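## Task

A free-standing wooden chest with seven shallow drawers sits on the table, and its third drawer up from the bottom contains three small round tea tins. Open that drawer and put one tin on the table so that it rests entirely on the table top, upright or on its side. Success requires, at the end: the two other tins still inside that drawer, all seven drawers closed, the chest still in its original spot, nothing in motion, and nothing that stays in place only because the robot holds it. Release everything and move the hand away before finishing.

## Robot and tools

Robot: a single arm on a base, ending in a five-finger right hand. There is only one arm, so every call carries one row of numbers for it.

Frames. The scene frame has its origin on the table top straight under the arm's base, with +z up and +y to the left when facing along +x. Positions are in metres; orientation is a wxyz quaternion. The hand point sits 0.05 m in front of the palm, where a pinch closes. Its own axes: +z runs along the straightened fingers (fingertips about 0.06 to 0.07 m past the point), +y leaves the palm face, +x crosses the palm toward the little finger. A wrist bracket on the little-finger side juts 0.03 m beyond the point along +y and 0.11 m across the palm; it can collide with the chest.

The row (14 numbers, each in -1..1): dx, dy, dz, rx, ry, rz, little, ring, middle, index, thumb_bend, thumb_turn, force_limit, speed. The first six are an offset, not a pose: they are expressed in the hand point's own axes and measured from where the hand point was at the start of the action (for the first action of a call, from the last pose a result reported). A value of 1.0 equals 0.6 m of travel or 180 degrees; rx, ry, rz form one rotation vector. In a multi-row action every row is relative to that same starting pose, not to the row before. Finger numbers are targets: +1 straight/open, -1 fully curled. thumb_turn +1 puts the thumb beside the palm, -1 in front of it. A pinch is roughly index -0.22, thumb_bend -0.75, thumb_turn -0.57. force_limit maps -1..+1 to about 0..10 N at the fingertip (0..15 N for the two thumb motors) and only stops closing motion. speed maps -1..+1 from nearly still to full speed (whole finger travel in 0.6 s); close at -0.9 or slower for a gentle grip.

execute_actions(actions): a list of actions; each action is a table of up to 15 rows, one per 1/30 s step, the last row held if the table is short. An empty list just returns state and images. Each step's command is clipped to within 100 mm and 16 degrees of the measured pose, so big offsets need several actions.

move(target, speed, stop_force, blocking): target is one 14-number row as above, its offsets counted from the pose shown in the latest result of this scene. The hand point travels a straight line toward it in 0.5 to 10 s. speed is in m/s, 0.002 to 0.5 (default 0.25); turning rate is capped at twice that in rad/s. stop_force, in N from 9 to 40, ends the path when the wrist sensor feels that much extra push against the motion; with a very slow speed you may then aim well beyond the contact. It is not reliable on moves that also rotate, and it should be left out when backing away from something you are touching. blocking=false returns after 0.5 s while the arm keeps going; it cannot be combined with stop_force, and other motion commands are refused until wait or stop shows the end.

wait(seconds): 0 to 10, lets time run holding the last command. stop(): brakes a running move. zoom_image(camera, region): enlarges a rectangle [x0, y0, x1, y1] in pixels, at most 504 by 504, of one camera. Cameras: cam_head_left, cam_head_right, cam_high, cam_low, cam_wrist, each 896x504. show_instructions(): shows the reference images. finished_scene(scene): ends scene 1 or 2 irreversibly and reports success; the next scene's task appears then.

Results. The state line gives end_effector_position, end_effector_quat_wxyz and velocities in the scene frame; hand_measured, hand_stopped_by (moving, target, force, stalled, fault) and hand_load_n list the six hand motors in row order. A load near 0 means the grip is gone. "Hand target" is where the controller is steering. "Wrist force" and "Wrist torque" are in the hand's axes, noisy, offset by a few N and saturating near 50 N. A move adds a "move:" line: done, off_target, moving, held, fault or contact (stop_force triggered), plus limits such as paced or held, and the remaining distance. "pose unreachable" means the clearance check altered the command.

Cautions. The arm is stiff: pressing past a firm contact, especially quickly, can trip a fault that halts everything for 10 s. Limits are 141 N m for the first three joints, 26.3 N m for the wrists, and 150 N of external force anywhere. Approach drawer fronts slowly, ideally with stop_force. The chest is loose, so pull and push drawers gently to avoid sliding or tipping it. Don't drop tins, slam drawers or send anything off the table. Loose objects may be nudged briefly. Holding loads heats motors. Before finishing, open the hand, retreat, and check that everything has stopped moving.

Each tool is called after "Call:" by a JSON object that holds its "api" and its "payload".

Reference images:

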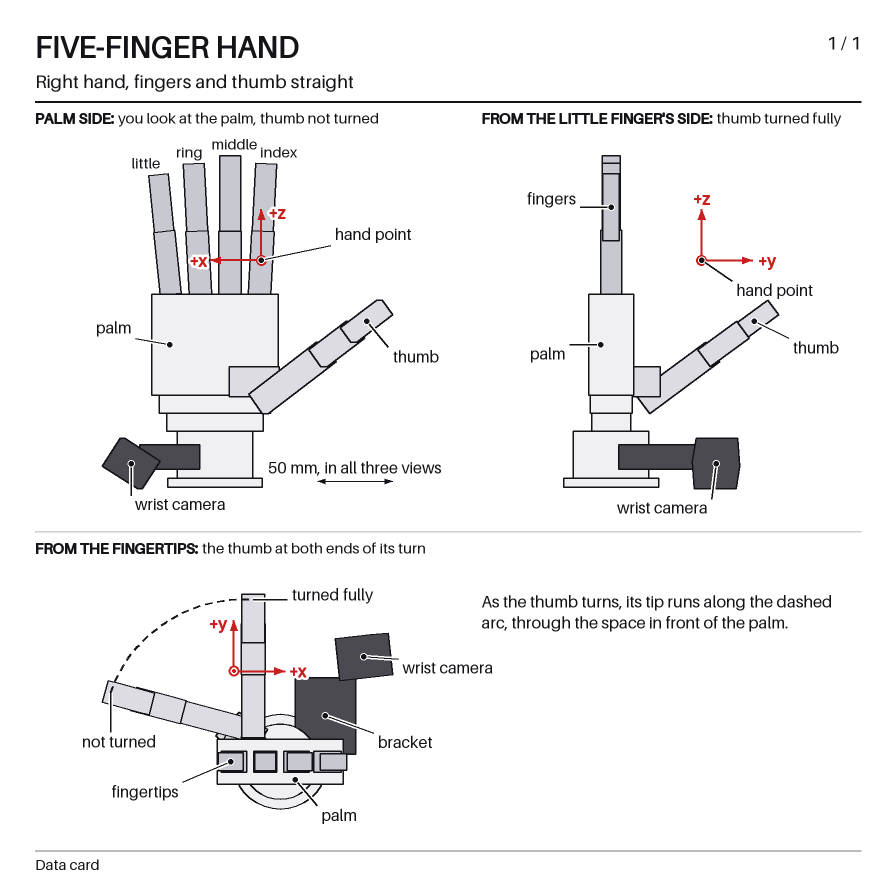

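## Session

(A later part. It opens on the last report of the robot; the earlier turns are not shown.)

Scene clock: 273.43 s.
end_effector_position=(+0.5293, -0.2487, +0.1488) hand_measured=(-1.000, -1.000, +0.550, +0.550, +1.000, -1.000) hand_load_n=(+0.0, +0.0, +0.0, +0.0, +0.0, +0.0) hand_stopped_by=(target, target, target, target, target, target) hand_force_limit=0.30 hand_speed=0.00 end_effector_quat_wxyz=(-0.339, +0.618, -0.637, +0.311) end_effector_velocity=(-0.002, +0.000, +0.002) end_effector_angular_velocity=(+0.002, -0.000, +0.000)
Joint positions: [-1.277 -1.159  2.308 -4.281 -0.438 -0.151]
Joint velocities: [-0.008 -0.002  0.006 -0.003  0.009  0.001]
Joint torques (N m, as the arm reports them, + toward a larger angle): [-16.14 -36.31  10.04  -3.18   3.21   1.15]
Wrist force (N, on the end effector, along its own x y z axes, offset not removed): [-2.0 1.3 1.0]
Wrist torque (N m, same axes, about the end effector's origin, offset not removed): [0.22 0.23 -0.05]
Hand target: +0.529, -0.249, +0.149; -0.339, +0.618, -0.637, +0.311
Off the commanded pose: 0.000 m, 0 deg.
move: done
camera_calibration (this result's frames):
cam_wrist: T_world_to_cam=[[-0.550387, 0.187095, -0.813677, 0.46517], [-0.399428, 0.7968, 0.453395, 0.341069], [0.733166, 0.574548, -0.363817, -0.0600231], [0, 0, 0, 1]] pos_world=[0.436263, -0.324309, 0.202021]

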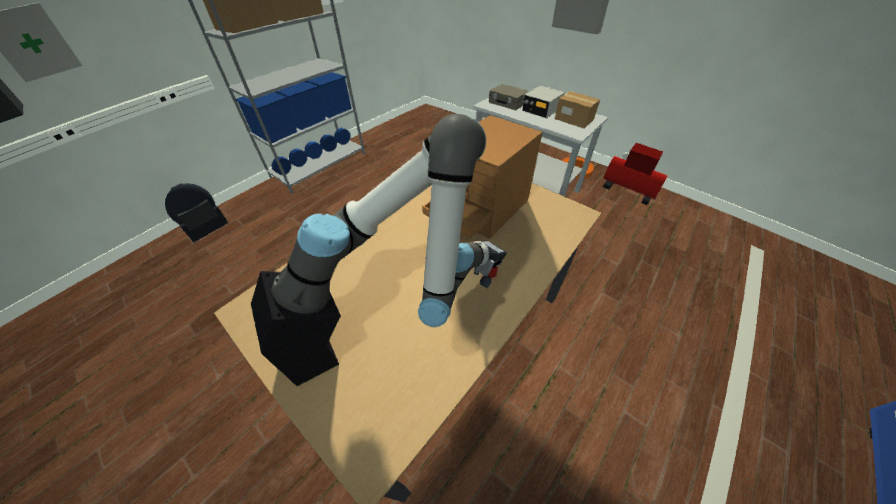

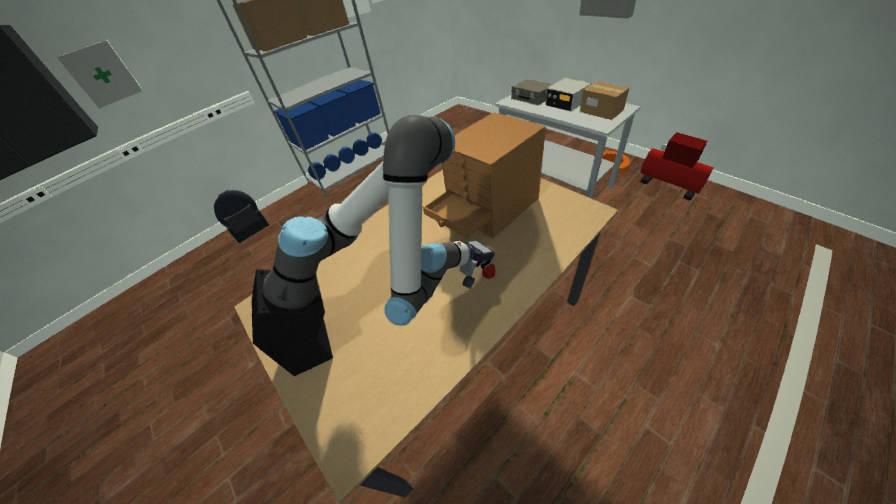

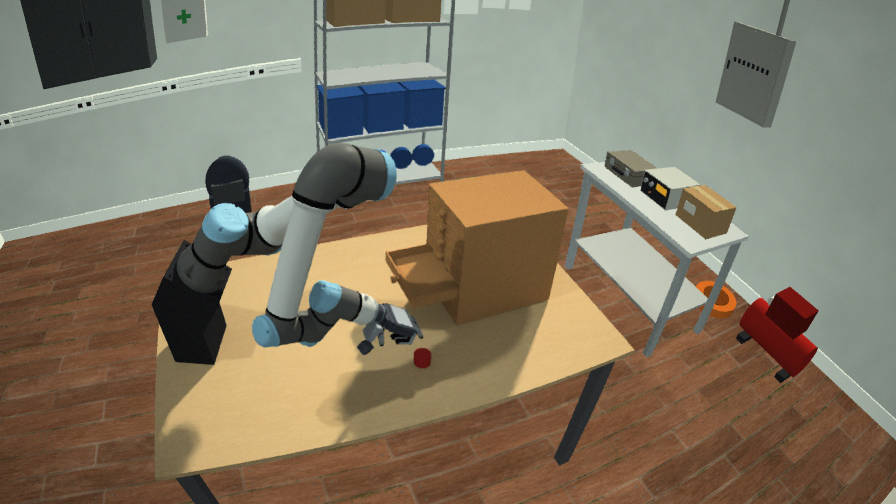

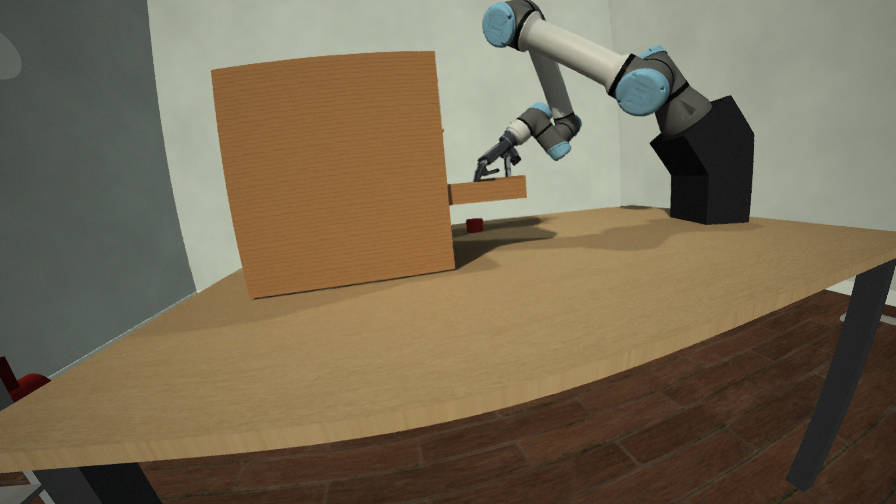

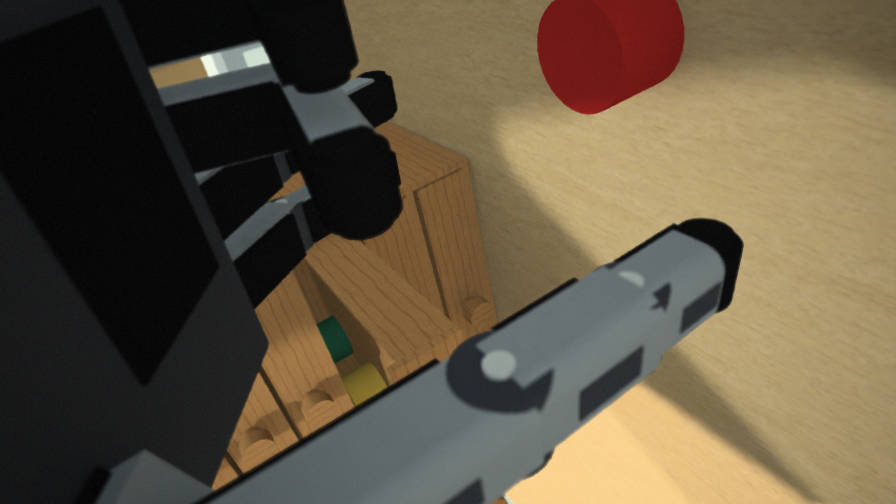

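Call:
{"api": "move", "payload": {"target": [-0.358,0.01,-0.0135,0,0,0,-1,-1,0.55,0.55,1,-1,0.3,0], "speed": 0.15}}

Call:
{"api": "zoom_image", "payload": {"camera": "cam_low", "region": [420,100,620,250]}}

Call:
{"api": "zoom_image", "payload": {"camera": "cam_high", "region": [320,200,500,340]}}

Scene clock: 276.73 s.
end_effector_position=(+0.5205, -0.0341, +0.1592) hand_measured=(-1.000, -1.000, +0.550, +0.550, +1.000, -1.000) hand_load_n=(+0.0, +0.0, +0.0, +0.0, +0.0, +0.0) hand_stopped_by=(target, target, target, target, target, target) hand_force_limit=0.30 hand_speed=0.00 end_effector_quat_wxyz=(-0.339, +0.618, -0.637, +0.311) end_effector_velocity=(+0.001, +0.002, -0.001) end_effector_angular_velocity=(-0.002, -0.001, -0.002)
Joint positions: [-0.821 -1.139  2.61  -4.607 -0.894 -0.145]
Joint velocities: [ 0.012  0.003 -0.003 -0.003 -0.015  0.001]
Joint torques (N m, as the arm reports them, + toward a larger angle): [ 14.25 -23.75   2.35  -3.44  -2.92   1.23]
Wrist force (N, on the end effector, along its own x y z axes, offset not removed): [-1.9 1.6 -0.2]
Wrist torque (N m, same axes, about the end effector's origin, offset not removed): [0.30 0.29 -0.06]
Hand target: +0.521, -0.034, +0.159; -0.339, +0.618, -0.637, +0.311
Off the commanded pose: 0.000 m, 0 deg.
move: done
camera_calibration (this result's frames):
cam_wrist: T_world_to_cam=[[-0.550645, 0.18716, -0.813487, 0.428693], [-0.399569, 0.79654, 0.453727, 0.16194], [0.732895, 0.574886, -0.363827, -0.172923], [0, 0, 0, 1]] pos_world=[0.427498, -0.109815, 0.212345]

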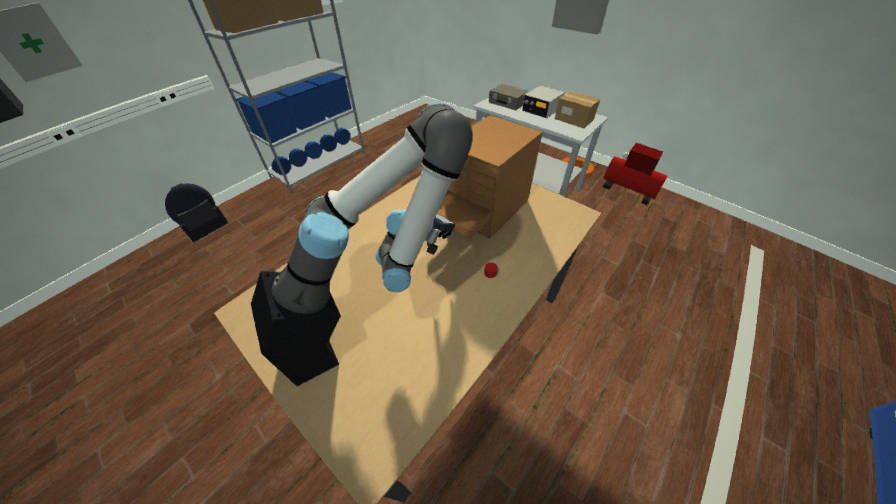

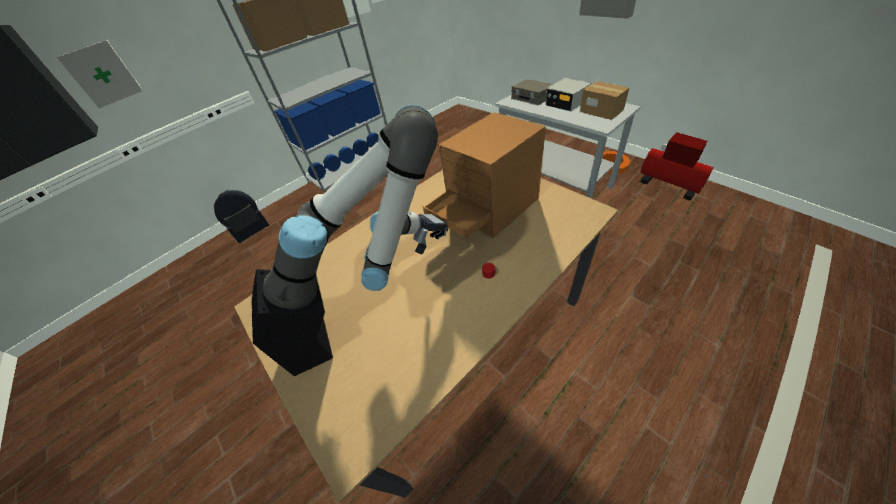

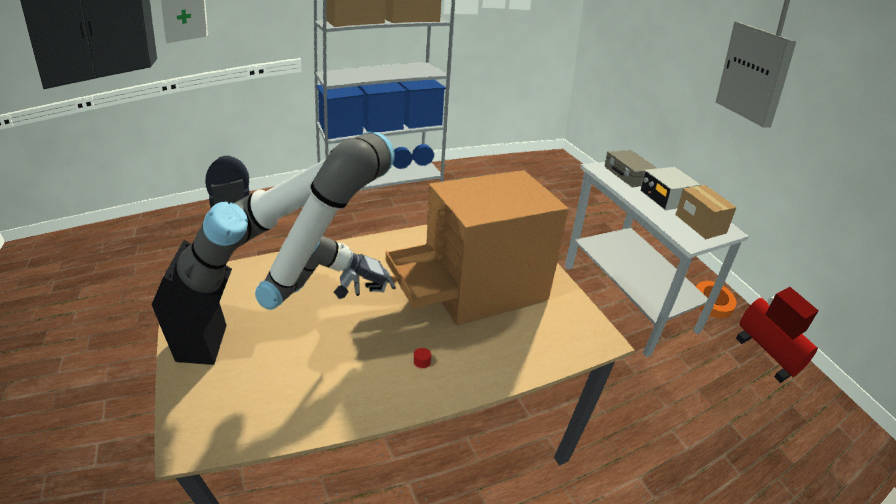

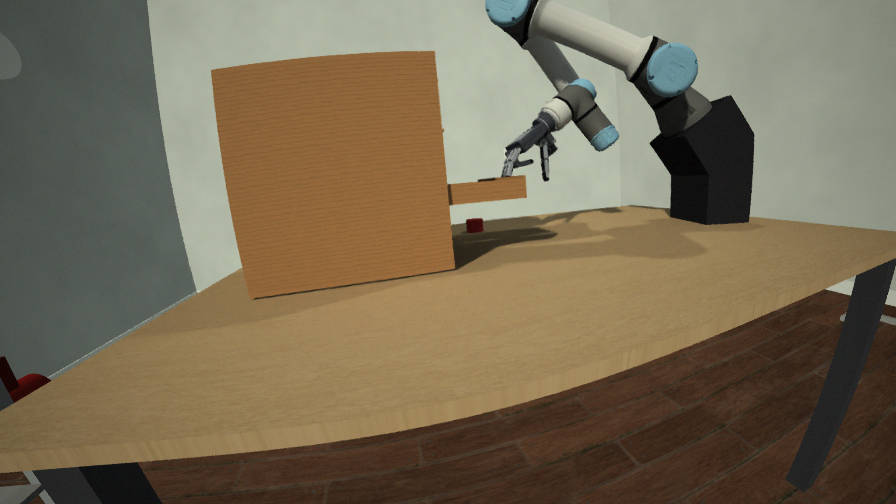

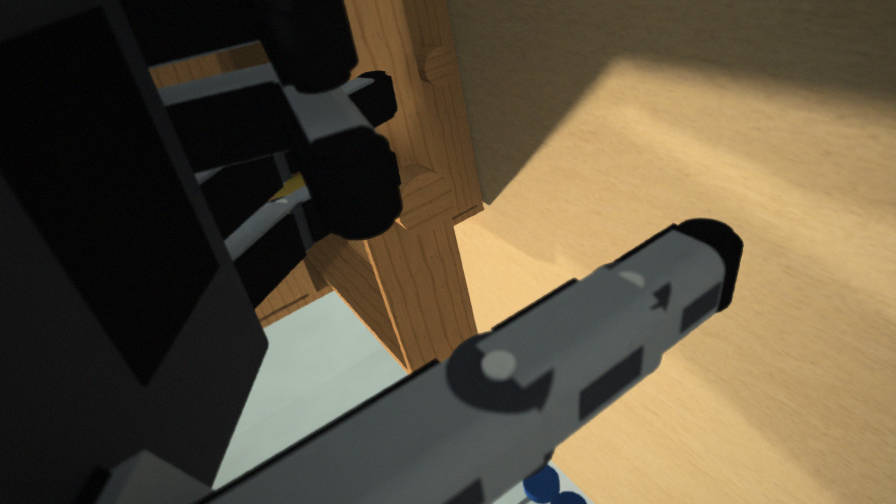

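Region (420, 100, 620, 250) of cam_low's 896x504 image, scaled by 2.520, with more detail than that image has; it fills the top 378 rows of this view, and the rest is white.

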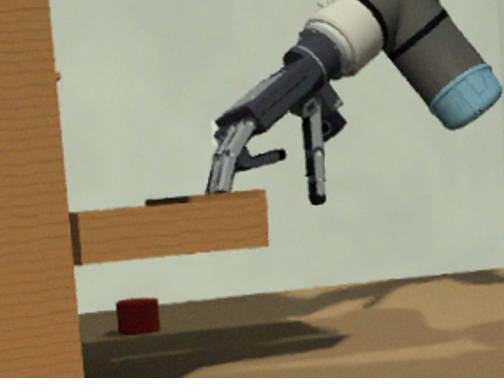

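Region (320, 200, 500, 340) of cam_high's 896x504 image, scaled by 2.800, with more detail than that image has.

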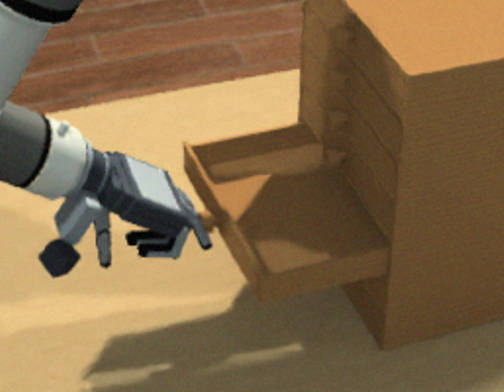

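Call:
{"api": "move", "payload": {"target": [0,0.013,0.010,0,0,0,-1,-1,0.55,0.55,1,-1,0.3,0], "speed": 0.05}}

Call:
{"api": "move", "payload": {"target": [0,-0.157,0.216,0,0,0,-1,-1,0.55,0.55,1,-1,0.3,0], "speed": 0.04, "stop_force": 15}}

Call:
{"api": "zoom_image", "payload": {"camera": "cam_low", "region": [400,100,600,250]}}

Scene clock: 279.10 s.
end_effector_position=(+0.5208, -0.0336, +0.1496) hand_measured=(-1.000, -1.000, +0.550, +0.550, +1.000, -1.000) hand_load_n=(+0.0, +0.0, +0.0, +0.0, +0.0, +0.0) hand_stopped_by=(target, target, target, target, target, target) hand_force_limit=0.30 hand_speed=0.00 end_effector_quat_wxyz=(-0.339, +0.618, -0.637, +0.311) end_effector_velocity=(+0.000, +0.000, -0.002) end_effector_angular_velocity=(+0.000, -0.001, +0.000)
Joint positions: [-0.808 -1.102  2.591 -4.625 -0.906 -0.145]
Joint velocities: [ 0.003  0.009 -0.005 -0.005 -0.002  0.001]
Joint torques (N m, as the arm reports them, + toward a larger angle): [ 13.59 -23.72   1.52  -3.45  -2.5   -1.2 ]
Wrist force (N, on the end effector, along its own x y z axes, offset not removed): [-1.7 1.8 -0.1]
Wrist torque (N m, same axes, about the end effector's origin, offset not removed): [0.34 0.31 0.03]
Hand target: +0.521, -0.034, +0.149; -0.339, +0.618, -0.637, +0.311
Off the commanded pose: 0.000 m, 0 deg.
move: done
camera_calibration (this result's frames):
cam_wrist: T_world_to_cam=[[-0.550695, 0.187119, -0.813463, 0.421037], [-0.399578, 0.796534, 0.45373, 0.166033], [0.732852, 0.574909, -0.363879, -0.176924], [0, 0, 0, 1]] pos_world=[0.427866, -0.10932, 0.202785]

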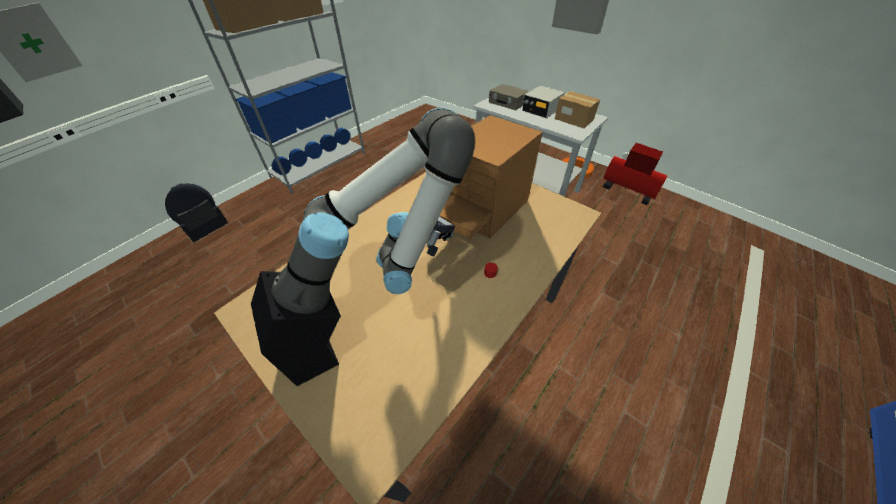

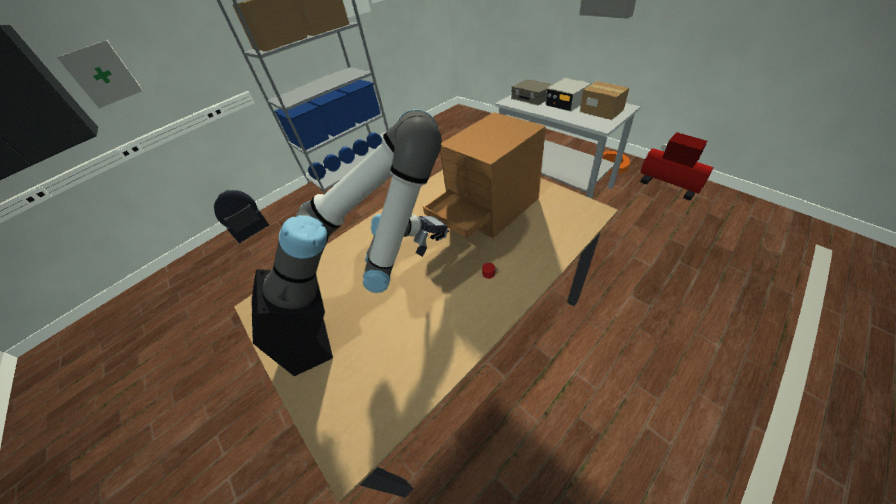

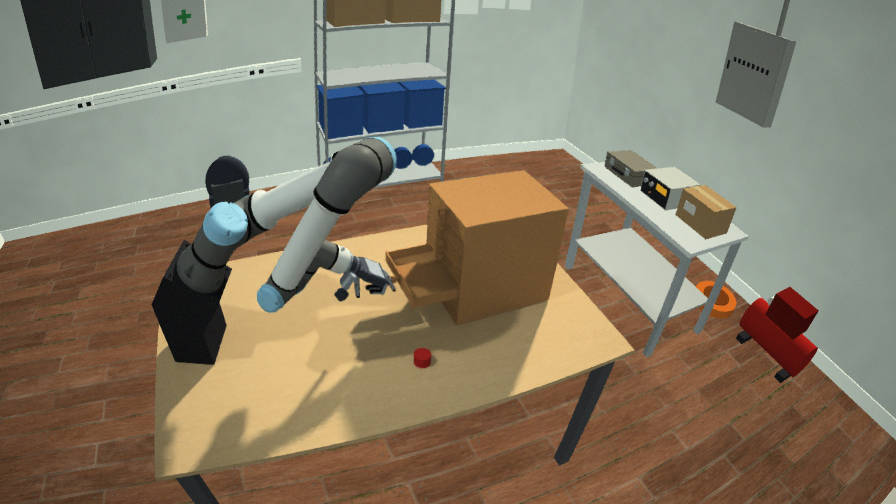

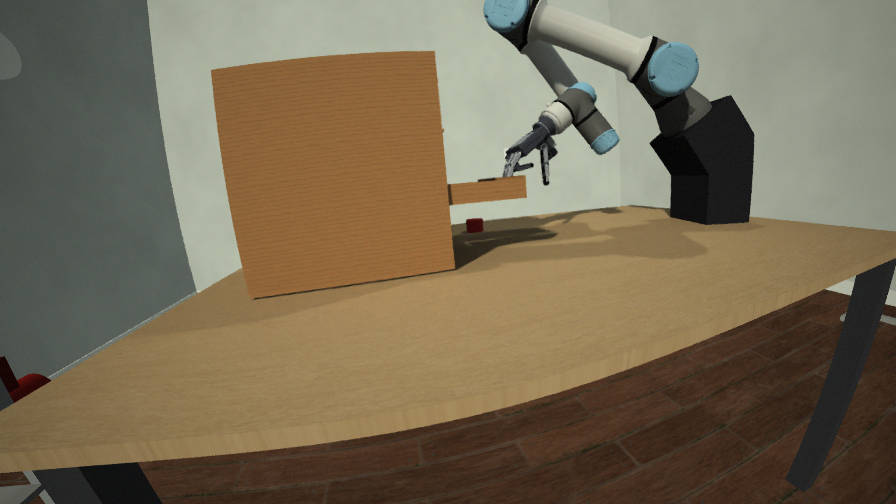

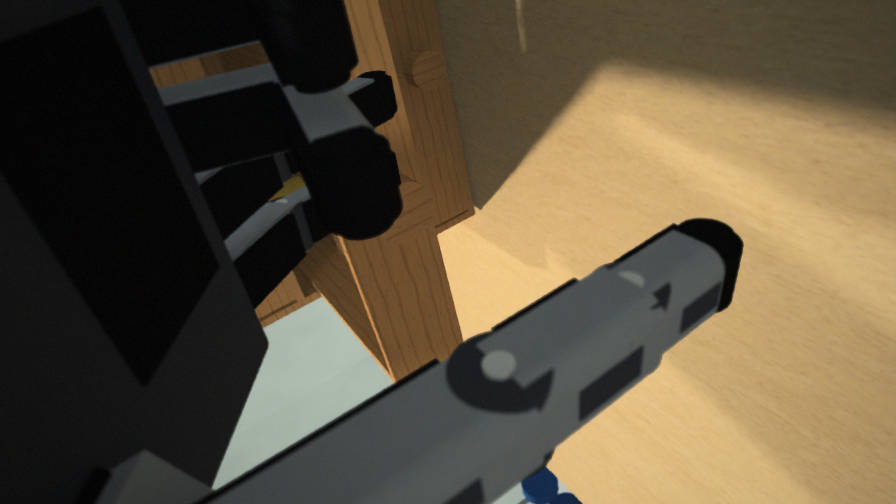

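Scene clock: 283.50 s.
end_effector_position=(+0.6809, -0.0345, +0.1518) hand_measured=(-1.000, -1.000, +0.550, +0.550, +1.000, -1.000) hand_load_n=(+0.0, +0.0, -2.0, +0.0, +0.0, +0.0) hand_stopped_by=(target, target, target, target, target, target) hand_force_limit=0.30 hand_speed=0.00 end_effector_quat_wxyz=(-0.339, +0.618, -0.637, +0.311) end_effector_velocity=(+0.002, +0.001, -0.001) end_effector_angular_velocity=(+0.001, +0.001, +0.001)
Joint positions: [-0.545 -1.237  2.194 -4.094 -1.17  -0.144]
Joint velocities: [ 0.004  0.001 -0.007  0.007 -0.003 -0.   ]
Joint torques (N m, as the arm reports them, + toward a larger angle): [ 17.09 -30.36  -9.1   -1.16  -3.29  -0.99]
Wrist force (N, on the end effector, along its own x y z axes, offset not removed): [-3.8 2.1 -0.9]
Wrist torque (N m, same axes, about the end effector's origin, offset not removed): [0.21 0.35 0.01]
Hand target: +0.681, -0.034, +0.152; -0.339, +0.618, -0.637, +0.311
Off the commanded pose: 0.000 m, 0 deg.
move: done
camera_calibration (this result's frames):
cam_wrist: T_world_to_cam=[[-0.550569, 0.187108, -0.813551, 0.511028], [-0.399659, 0.796532, 0.453663, 0.229728], [0.732903, 0.574916, -0.363766, -0.292997], [0, 0, 0, 1]] pos_world=[0.587908, -0.110154, 0.204946]

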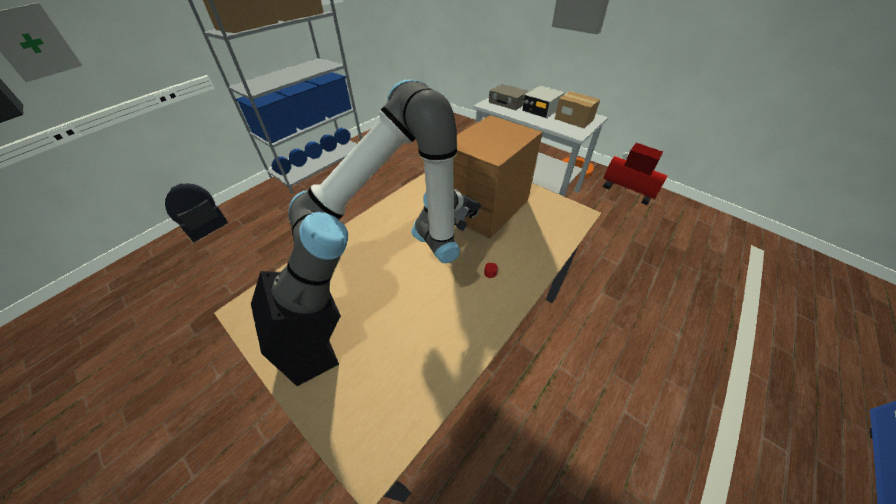

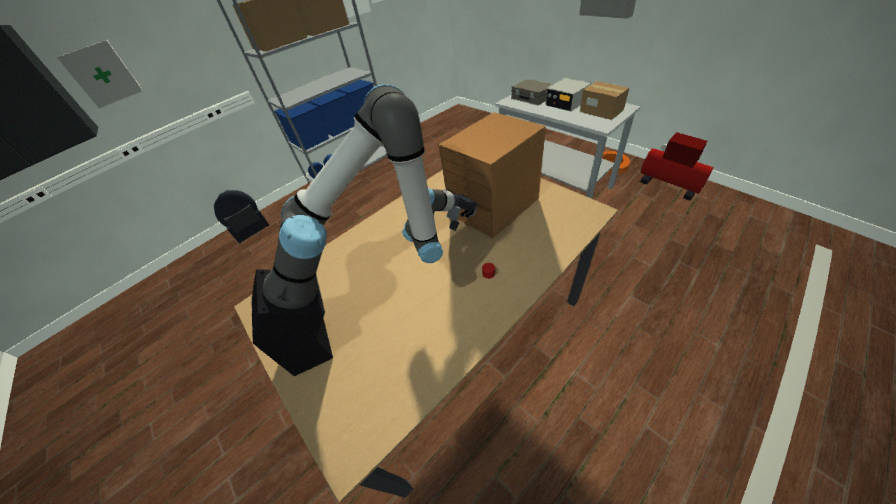

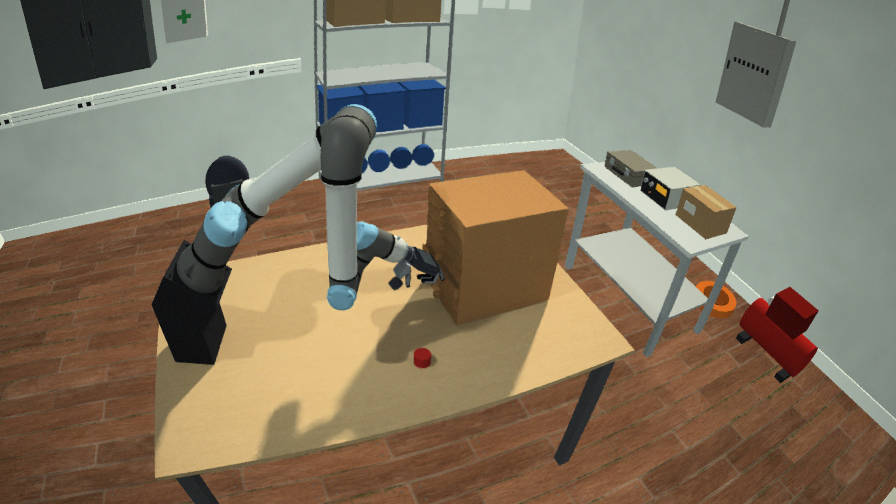

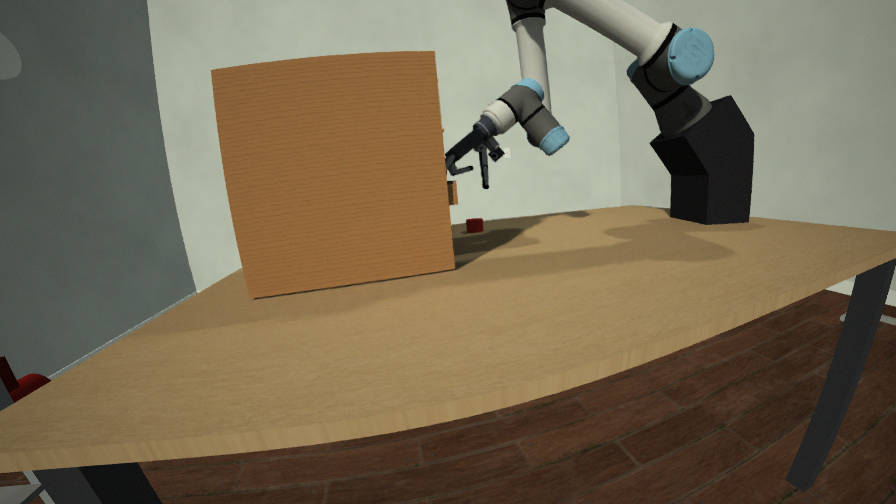

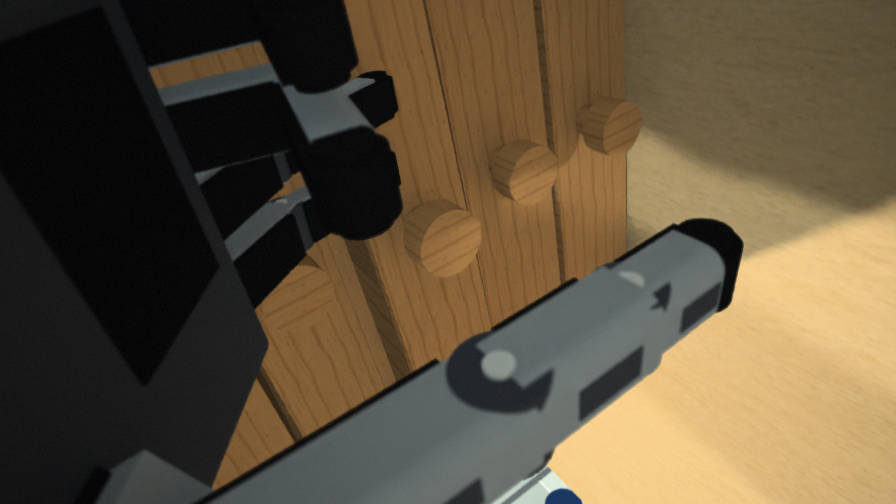

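Region (400, 100, 600, 250) of cam_low's 896x504 image, scaled by 2.520, with more detail than that image has; it fills the top 378 rows of this view, and the rest is white.

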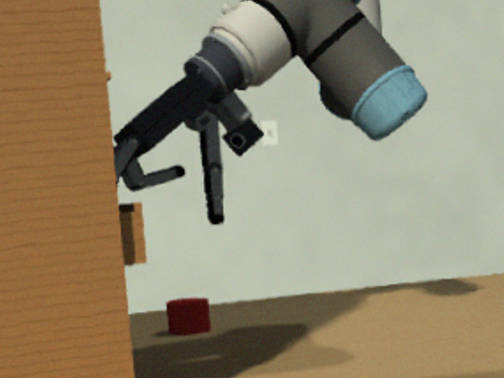

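Call:
{"api": "move", "payload": {"target": [0,-0.035,0.047,0,0,0,-1,-1,0.55,0.55,1,-1,0.3,0], "speed": 0.012, "stop_force": 12}}

Call:
{"api": "zoom_image", "payload": {"camera": "cam_low", "region": [400,100,600,250]}}

Scene clock: 286.37 s.
end_effector_position=(+0.6988, -0.0345, +0.1522) hand_measured=(-1.000, -1.000, +0.548, +0.548, +1.000, -1.000) hand_load_n=(+0.0, +0.0, -11.5, -5.5, +0.0, +0.0) hand_stopped_by=(target, target, target, target, target, target) hand_force_limit=0.30 hand_speed=0.00 end_effector_quat_wxyz=(-0.339, +0.618, -0.637, +0.311) end_effector_velocity=(-0.005, +0.000, -0.001) end_effector_angular_velocity=(+0.001, +0.000, +0.002)
Joint positions: [-0.526 -1.235  2.146 -4.048 -1.188 -0.144]
Joint velocities: [-0.006  0.     0.012 -0.011  0.008 -0.   ]
Joint torques (N m, as the arm reports them, + toward a larger angle): [ -3.46 -35.06  -3.55  -3.43   2.85   1.25]
Wrist force (N, on the end effector, along its own x y z axes, offset not removed): [-2.1 5.5 -25.6]
Wrist torque (N m, same axes, about the end effector's origin, offset not removed): [0.80 0.40 0.08]
Hand target: +0.698, -0.035, +0.152; -0.339, +0.618, -0.637, +0.311
Off the commanded pose: 0.017 m, 0 deg.
move: contact
camera_calibration (this result's frames):
cam_wrist: T_world_to_cam=[[-0.550613, 0.187083, -0.813526, 0.521235], [-0.399685, 0.796506, 0.453685, 0.236695], [0.732855, 0.574959, -0.363792, -0.305937], [0, 0, 0, 1]] pos_world=[0.60581, -0.110142, 0.205356]

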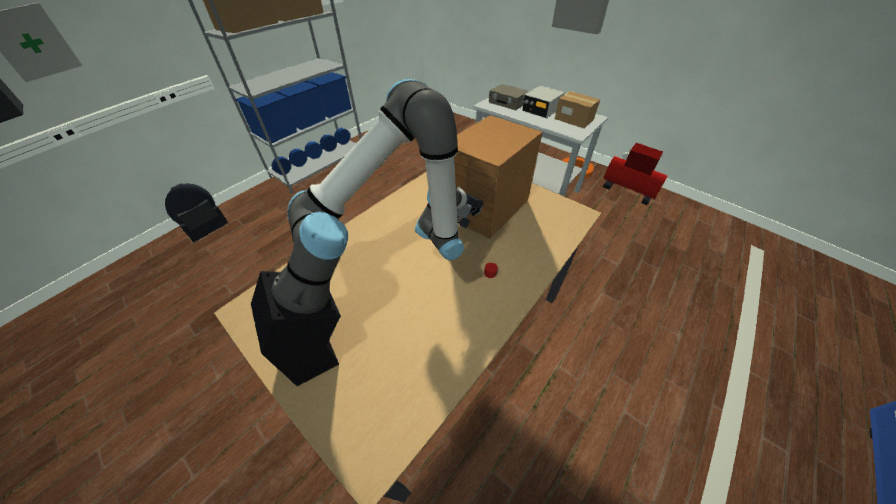

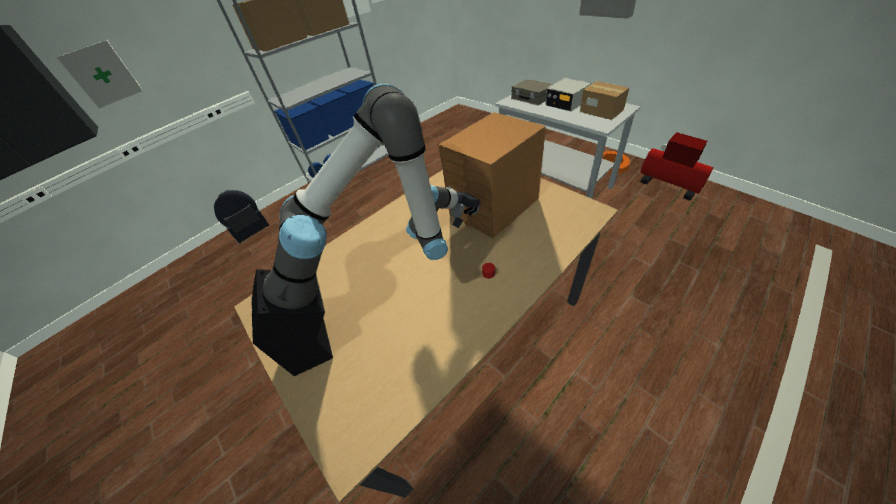

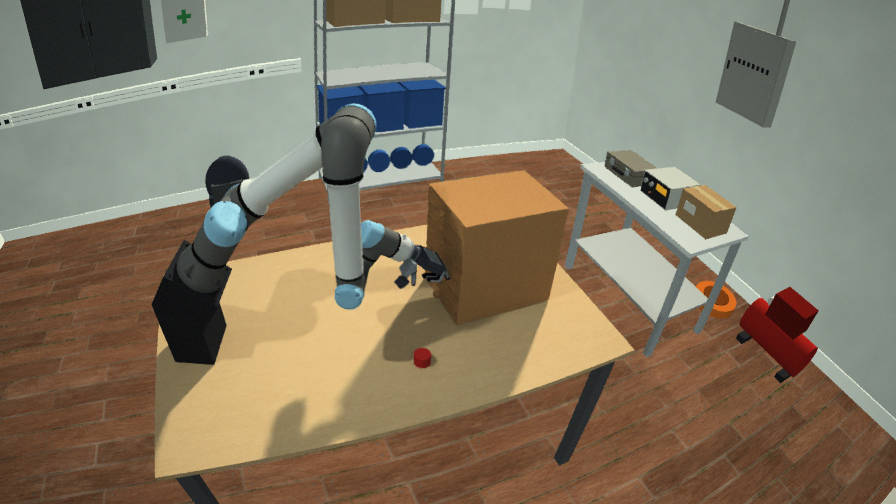

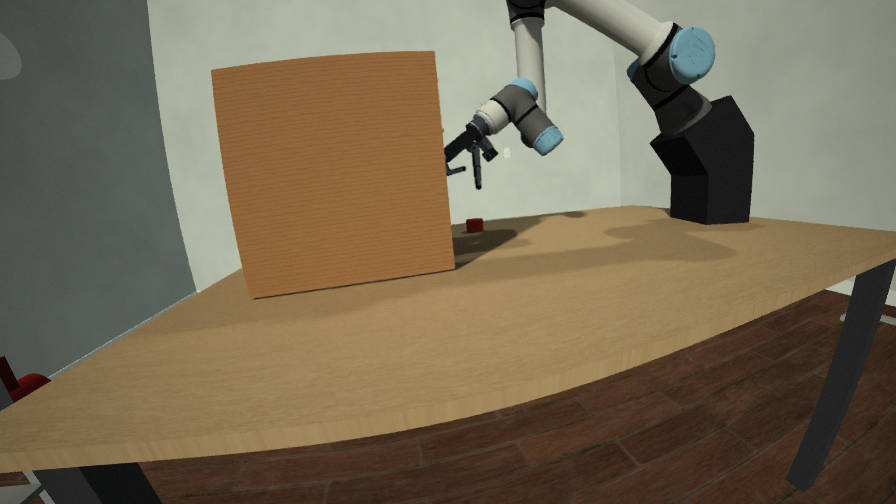

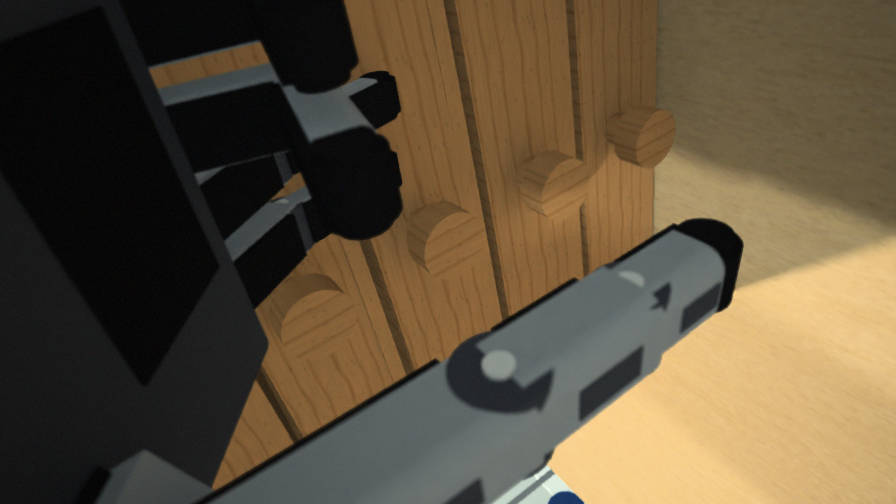

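Region (400, 100, 600, 250) of cam_low's 896x504 image, scaled by 2.520, with more detail than that image has; it fills the top 378 rows of this view, and the rest is white.

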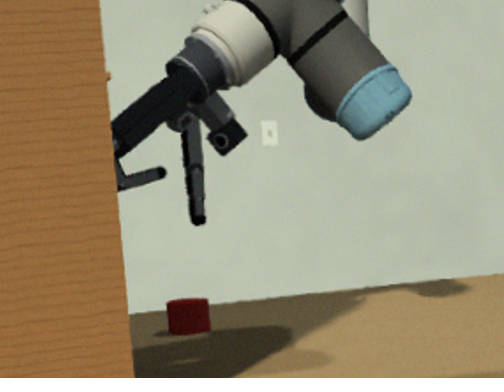

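Retreat and inspect.

Call:
{"api": "move", "payload": {"target": [0.15,0.12,-0.24,0,0,0,-1,-1,0.55,0.55,1,-1,0.3,0], "speed": 0.2}}

Call:
{"api": "zoom_image", "payload": {"camera": "cam_high", "region": [380,160,580,340]}}

Call:
{"api": "zoom_image", "payload": {"camera": "cam_low", "region": [400,120,500,280]}}

Scene clock: 289.30 s.
end_effector_position=(+0.5392, -0.1249, +0.1721) hand_measured=(-1.000, -1.000, +0.550, +0.550, +1.000, -1.000) hand_load_n=(+0.0, +0.0, +0.0, +0.0, +0.0, +0.0) hand_stopped_by=(target, target, target, target, target, target) hand_force_limit=0.30 hand_speed=0.00 end_effector_quat_wxyz=(-0.339, +0.618, -0.637, +0.311) end_effector_velocity=(-0.002, -0.001, +0.001) end_effector_angular_velocity=(+0.002, -0.004, +0.002)
Joint positions: [-1.058 -1.268  2.517 -4.384 -0.657 -0.148]
Joint velocities: [-0.011  0.004  0.002 -0.011  0.015  0.005]
Joint torques (N m, as the arm reports them, + toward a larger angle): [ -9.74 -22.92  11.    -3.07   2.98   1.55]
Wrist force (N, on the end effector, along its own x y z axes, offset not removed): [-2.4 0.2 0.6]
Wrist torque (N m, same axes, about the end effector's origin, offset not removed): [0.06 0.32 -0.04]
Hand target: +0.539, -0.125, +0.172; -0.339, +0.618, -0.637, +0.311
Off the commanded pose: 0.000 m, 0 deg.
move: done
camera_calibration (this result's frames):
cam_wrist: T_world_to_cam=[[-0.550855, 0.187077, -0.813364, 0.466569], [-0.399298, 0.796708, 0.453672, 0.235728], [0.732885, 0.574682, -0.364171, -0.129774], [0, 0, 0, 1]] pos_world=[0.446247, -0.200512, 0.225287]

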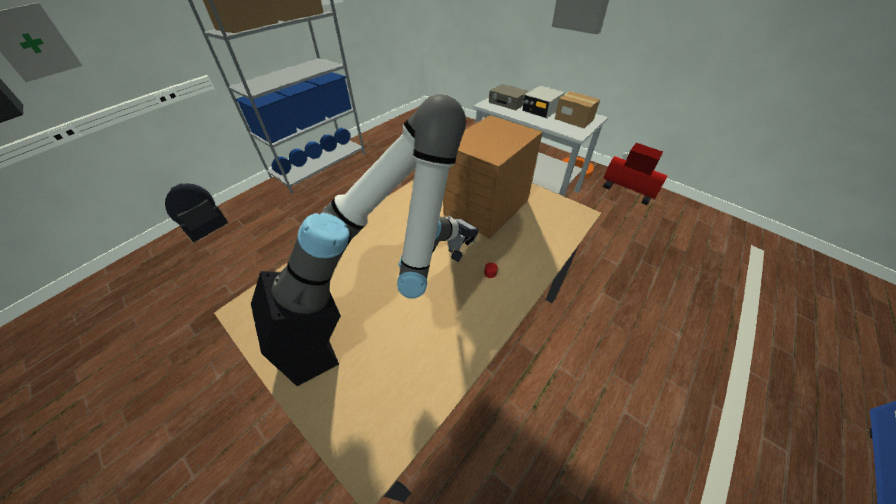

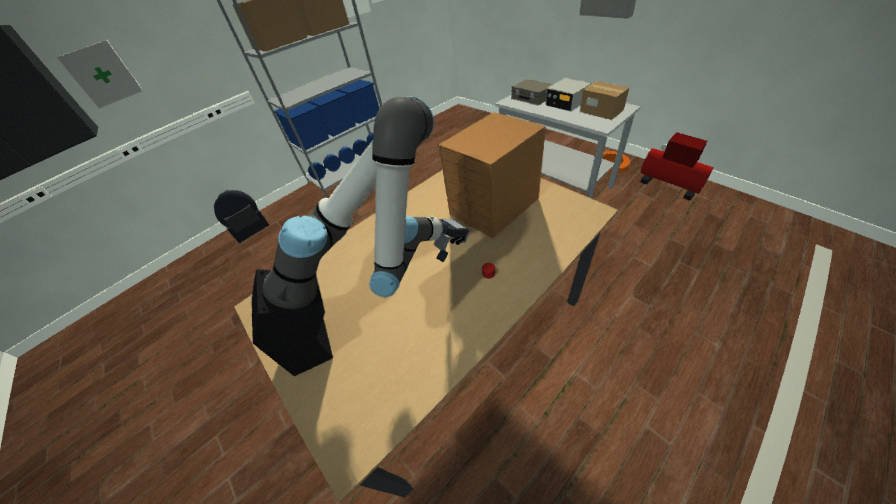

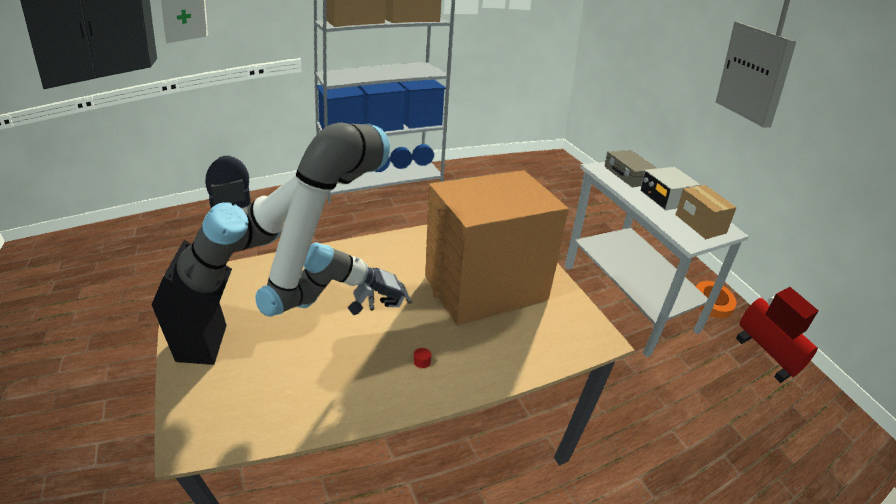

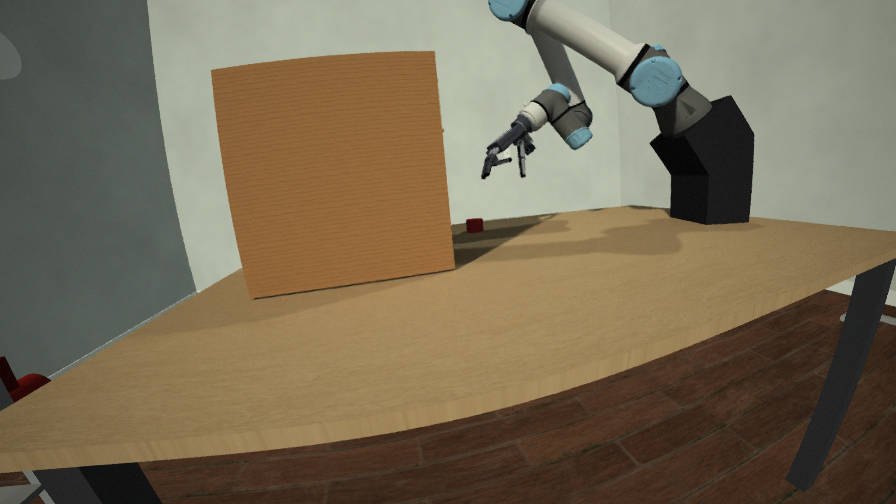

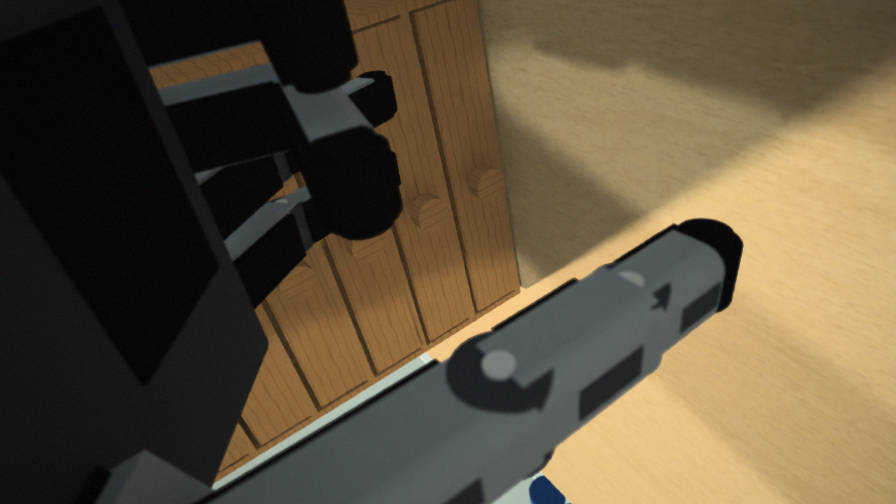

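Region (380, 160, 580, 340) of cam_high's 896x504 image, scaled by 2.520, with more detail than that image has; it fills the top 454 rows of this view, and the rest is white.

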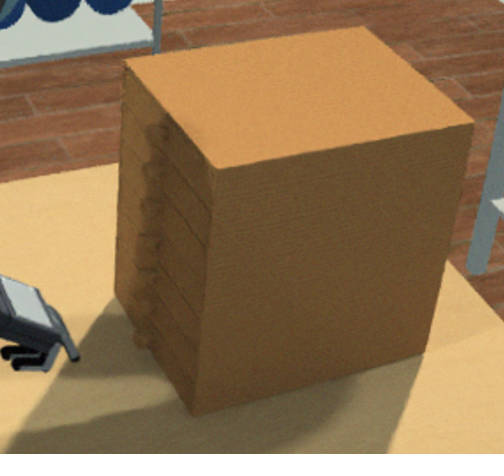

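Region (400, 120, 500, 280) of cam_low's 896x504 image, scaled by 3.150, with more detail than that image has; it fills the left 315 columns of this view, and the rest is white.

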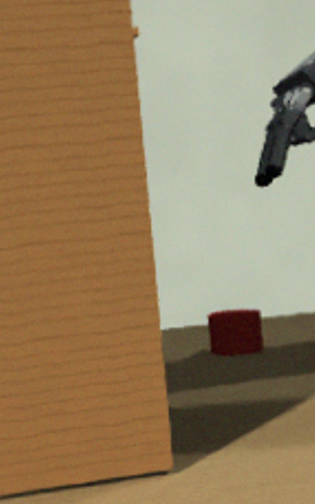

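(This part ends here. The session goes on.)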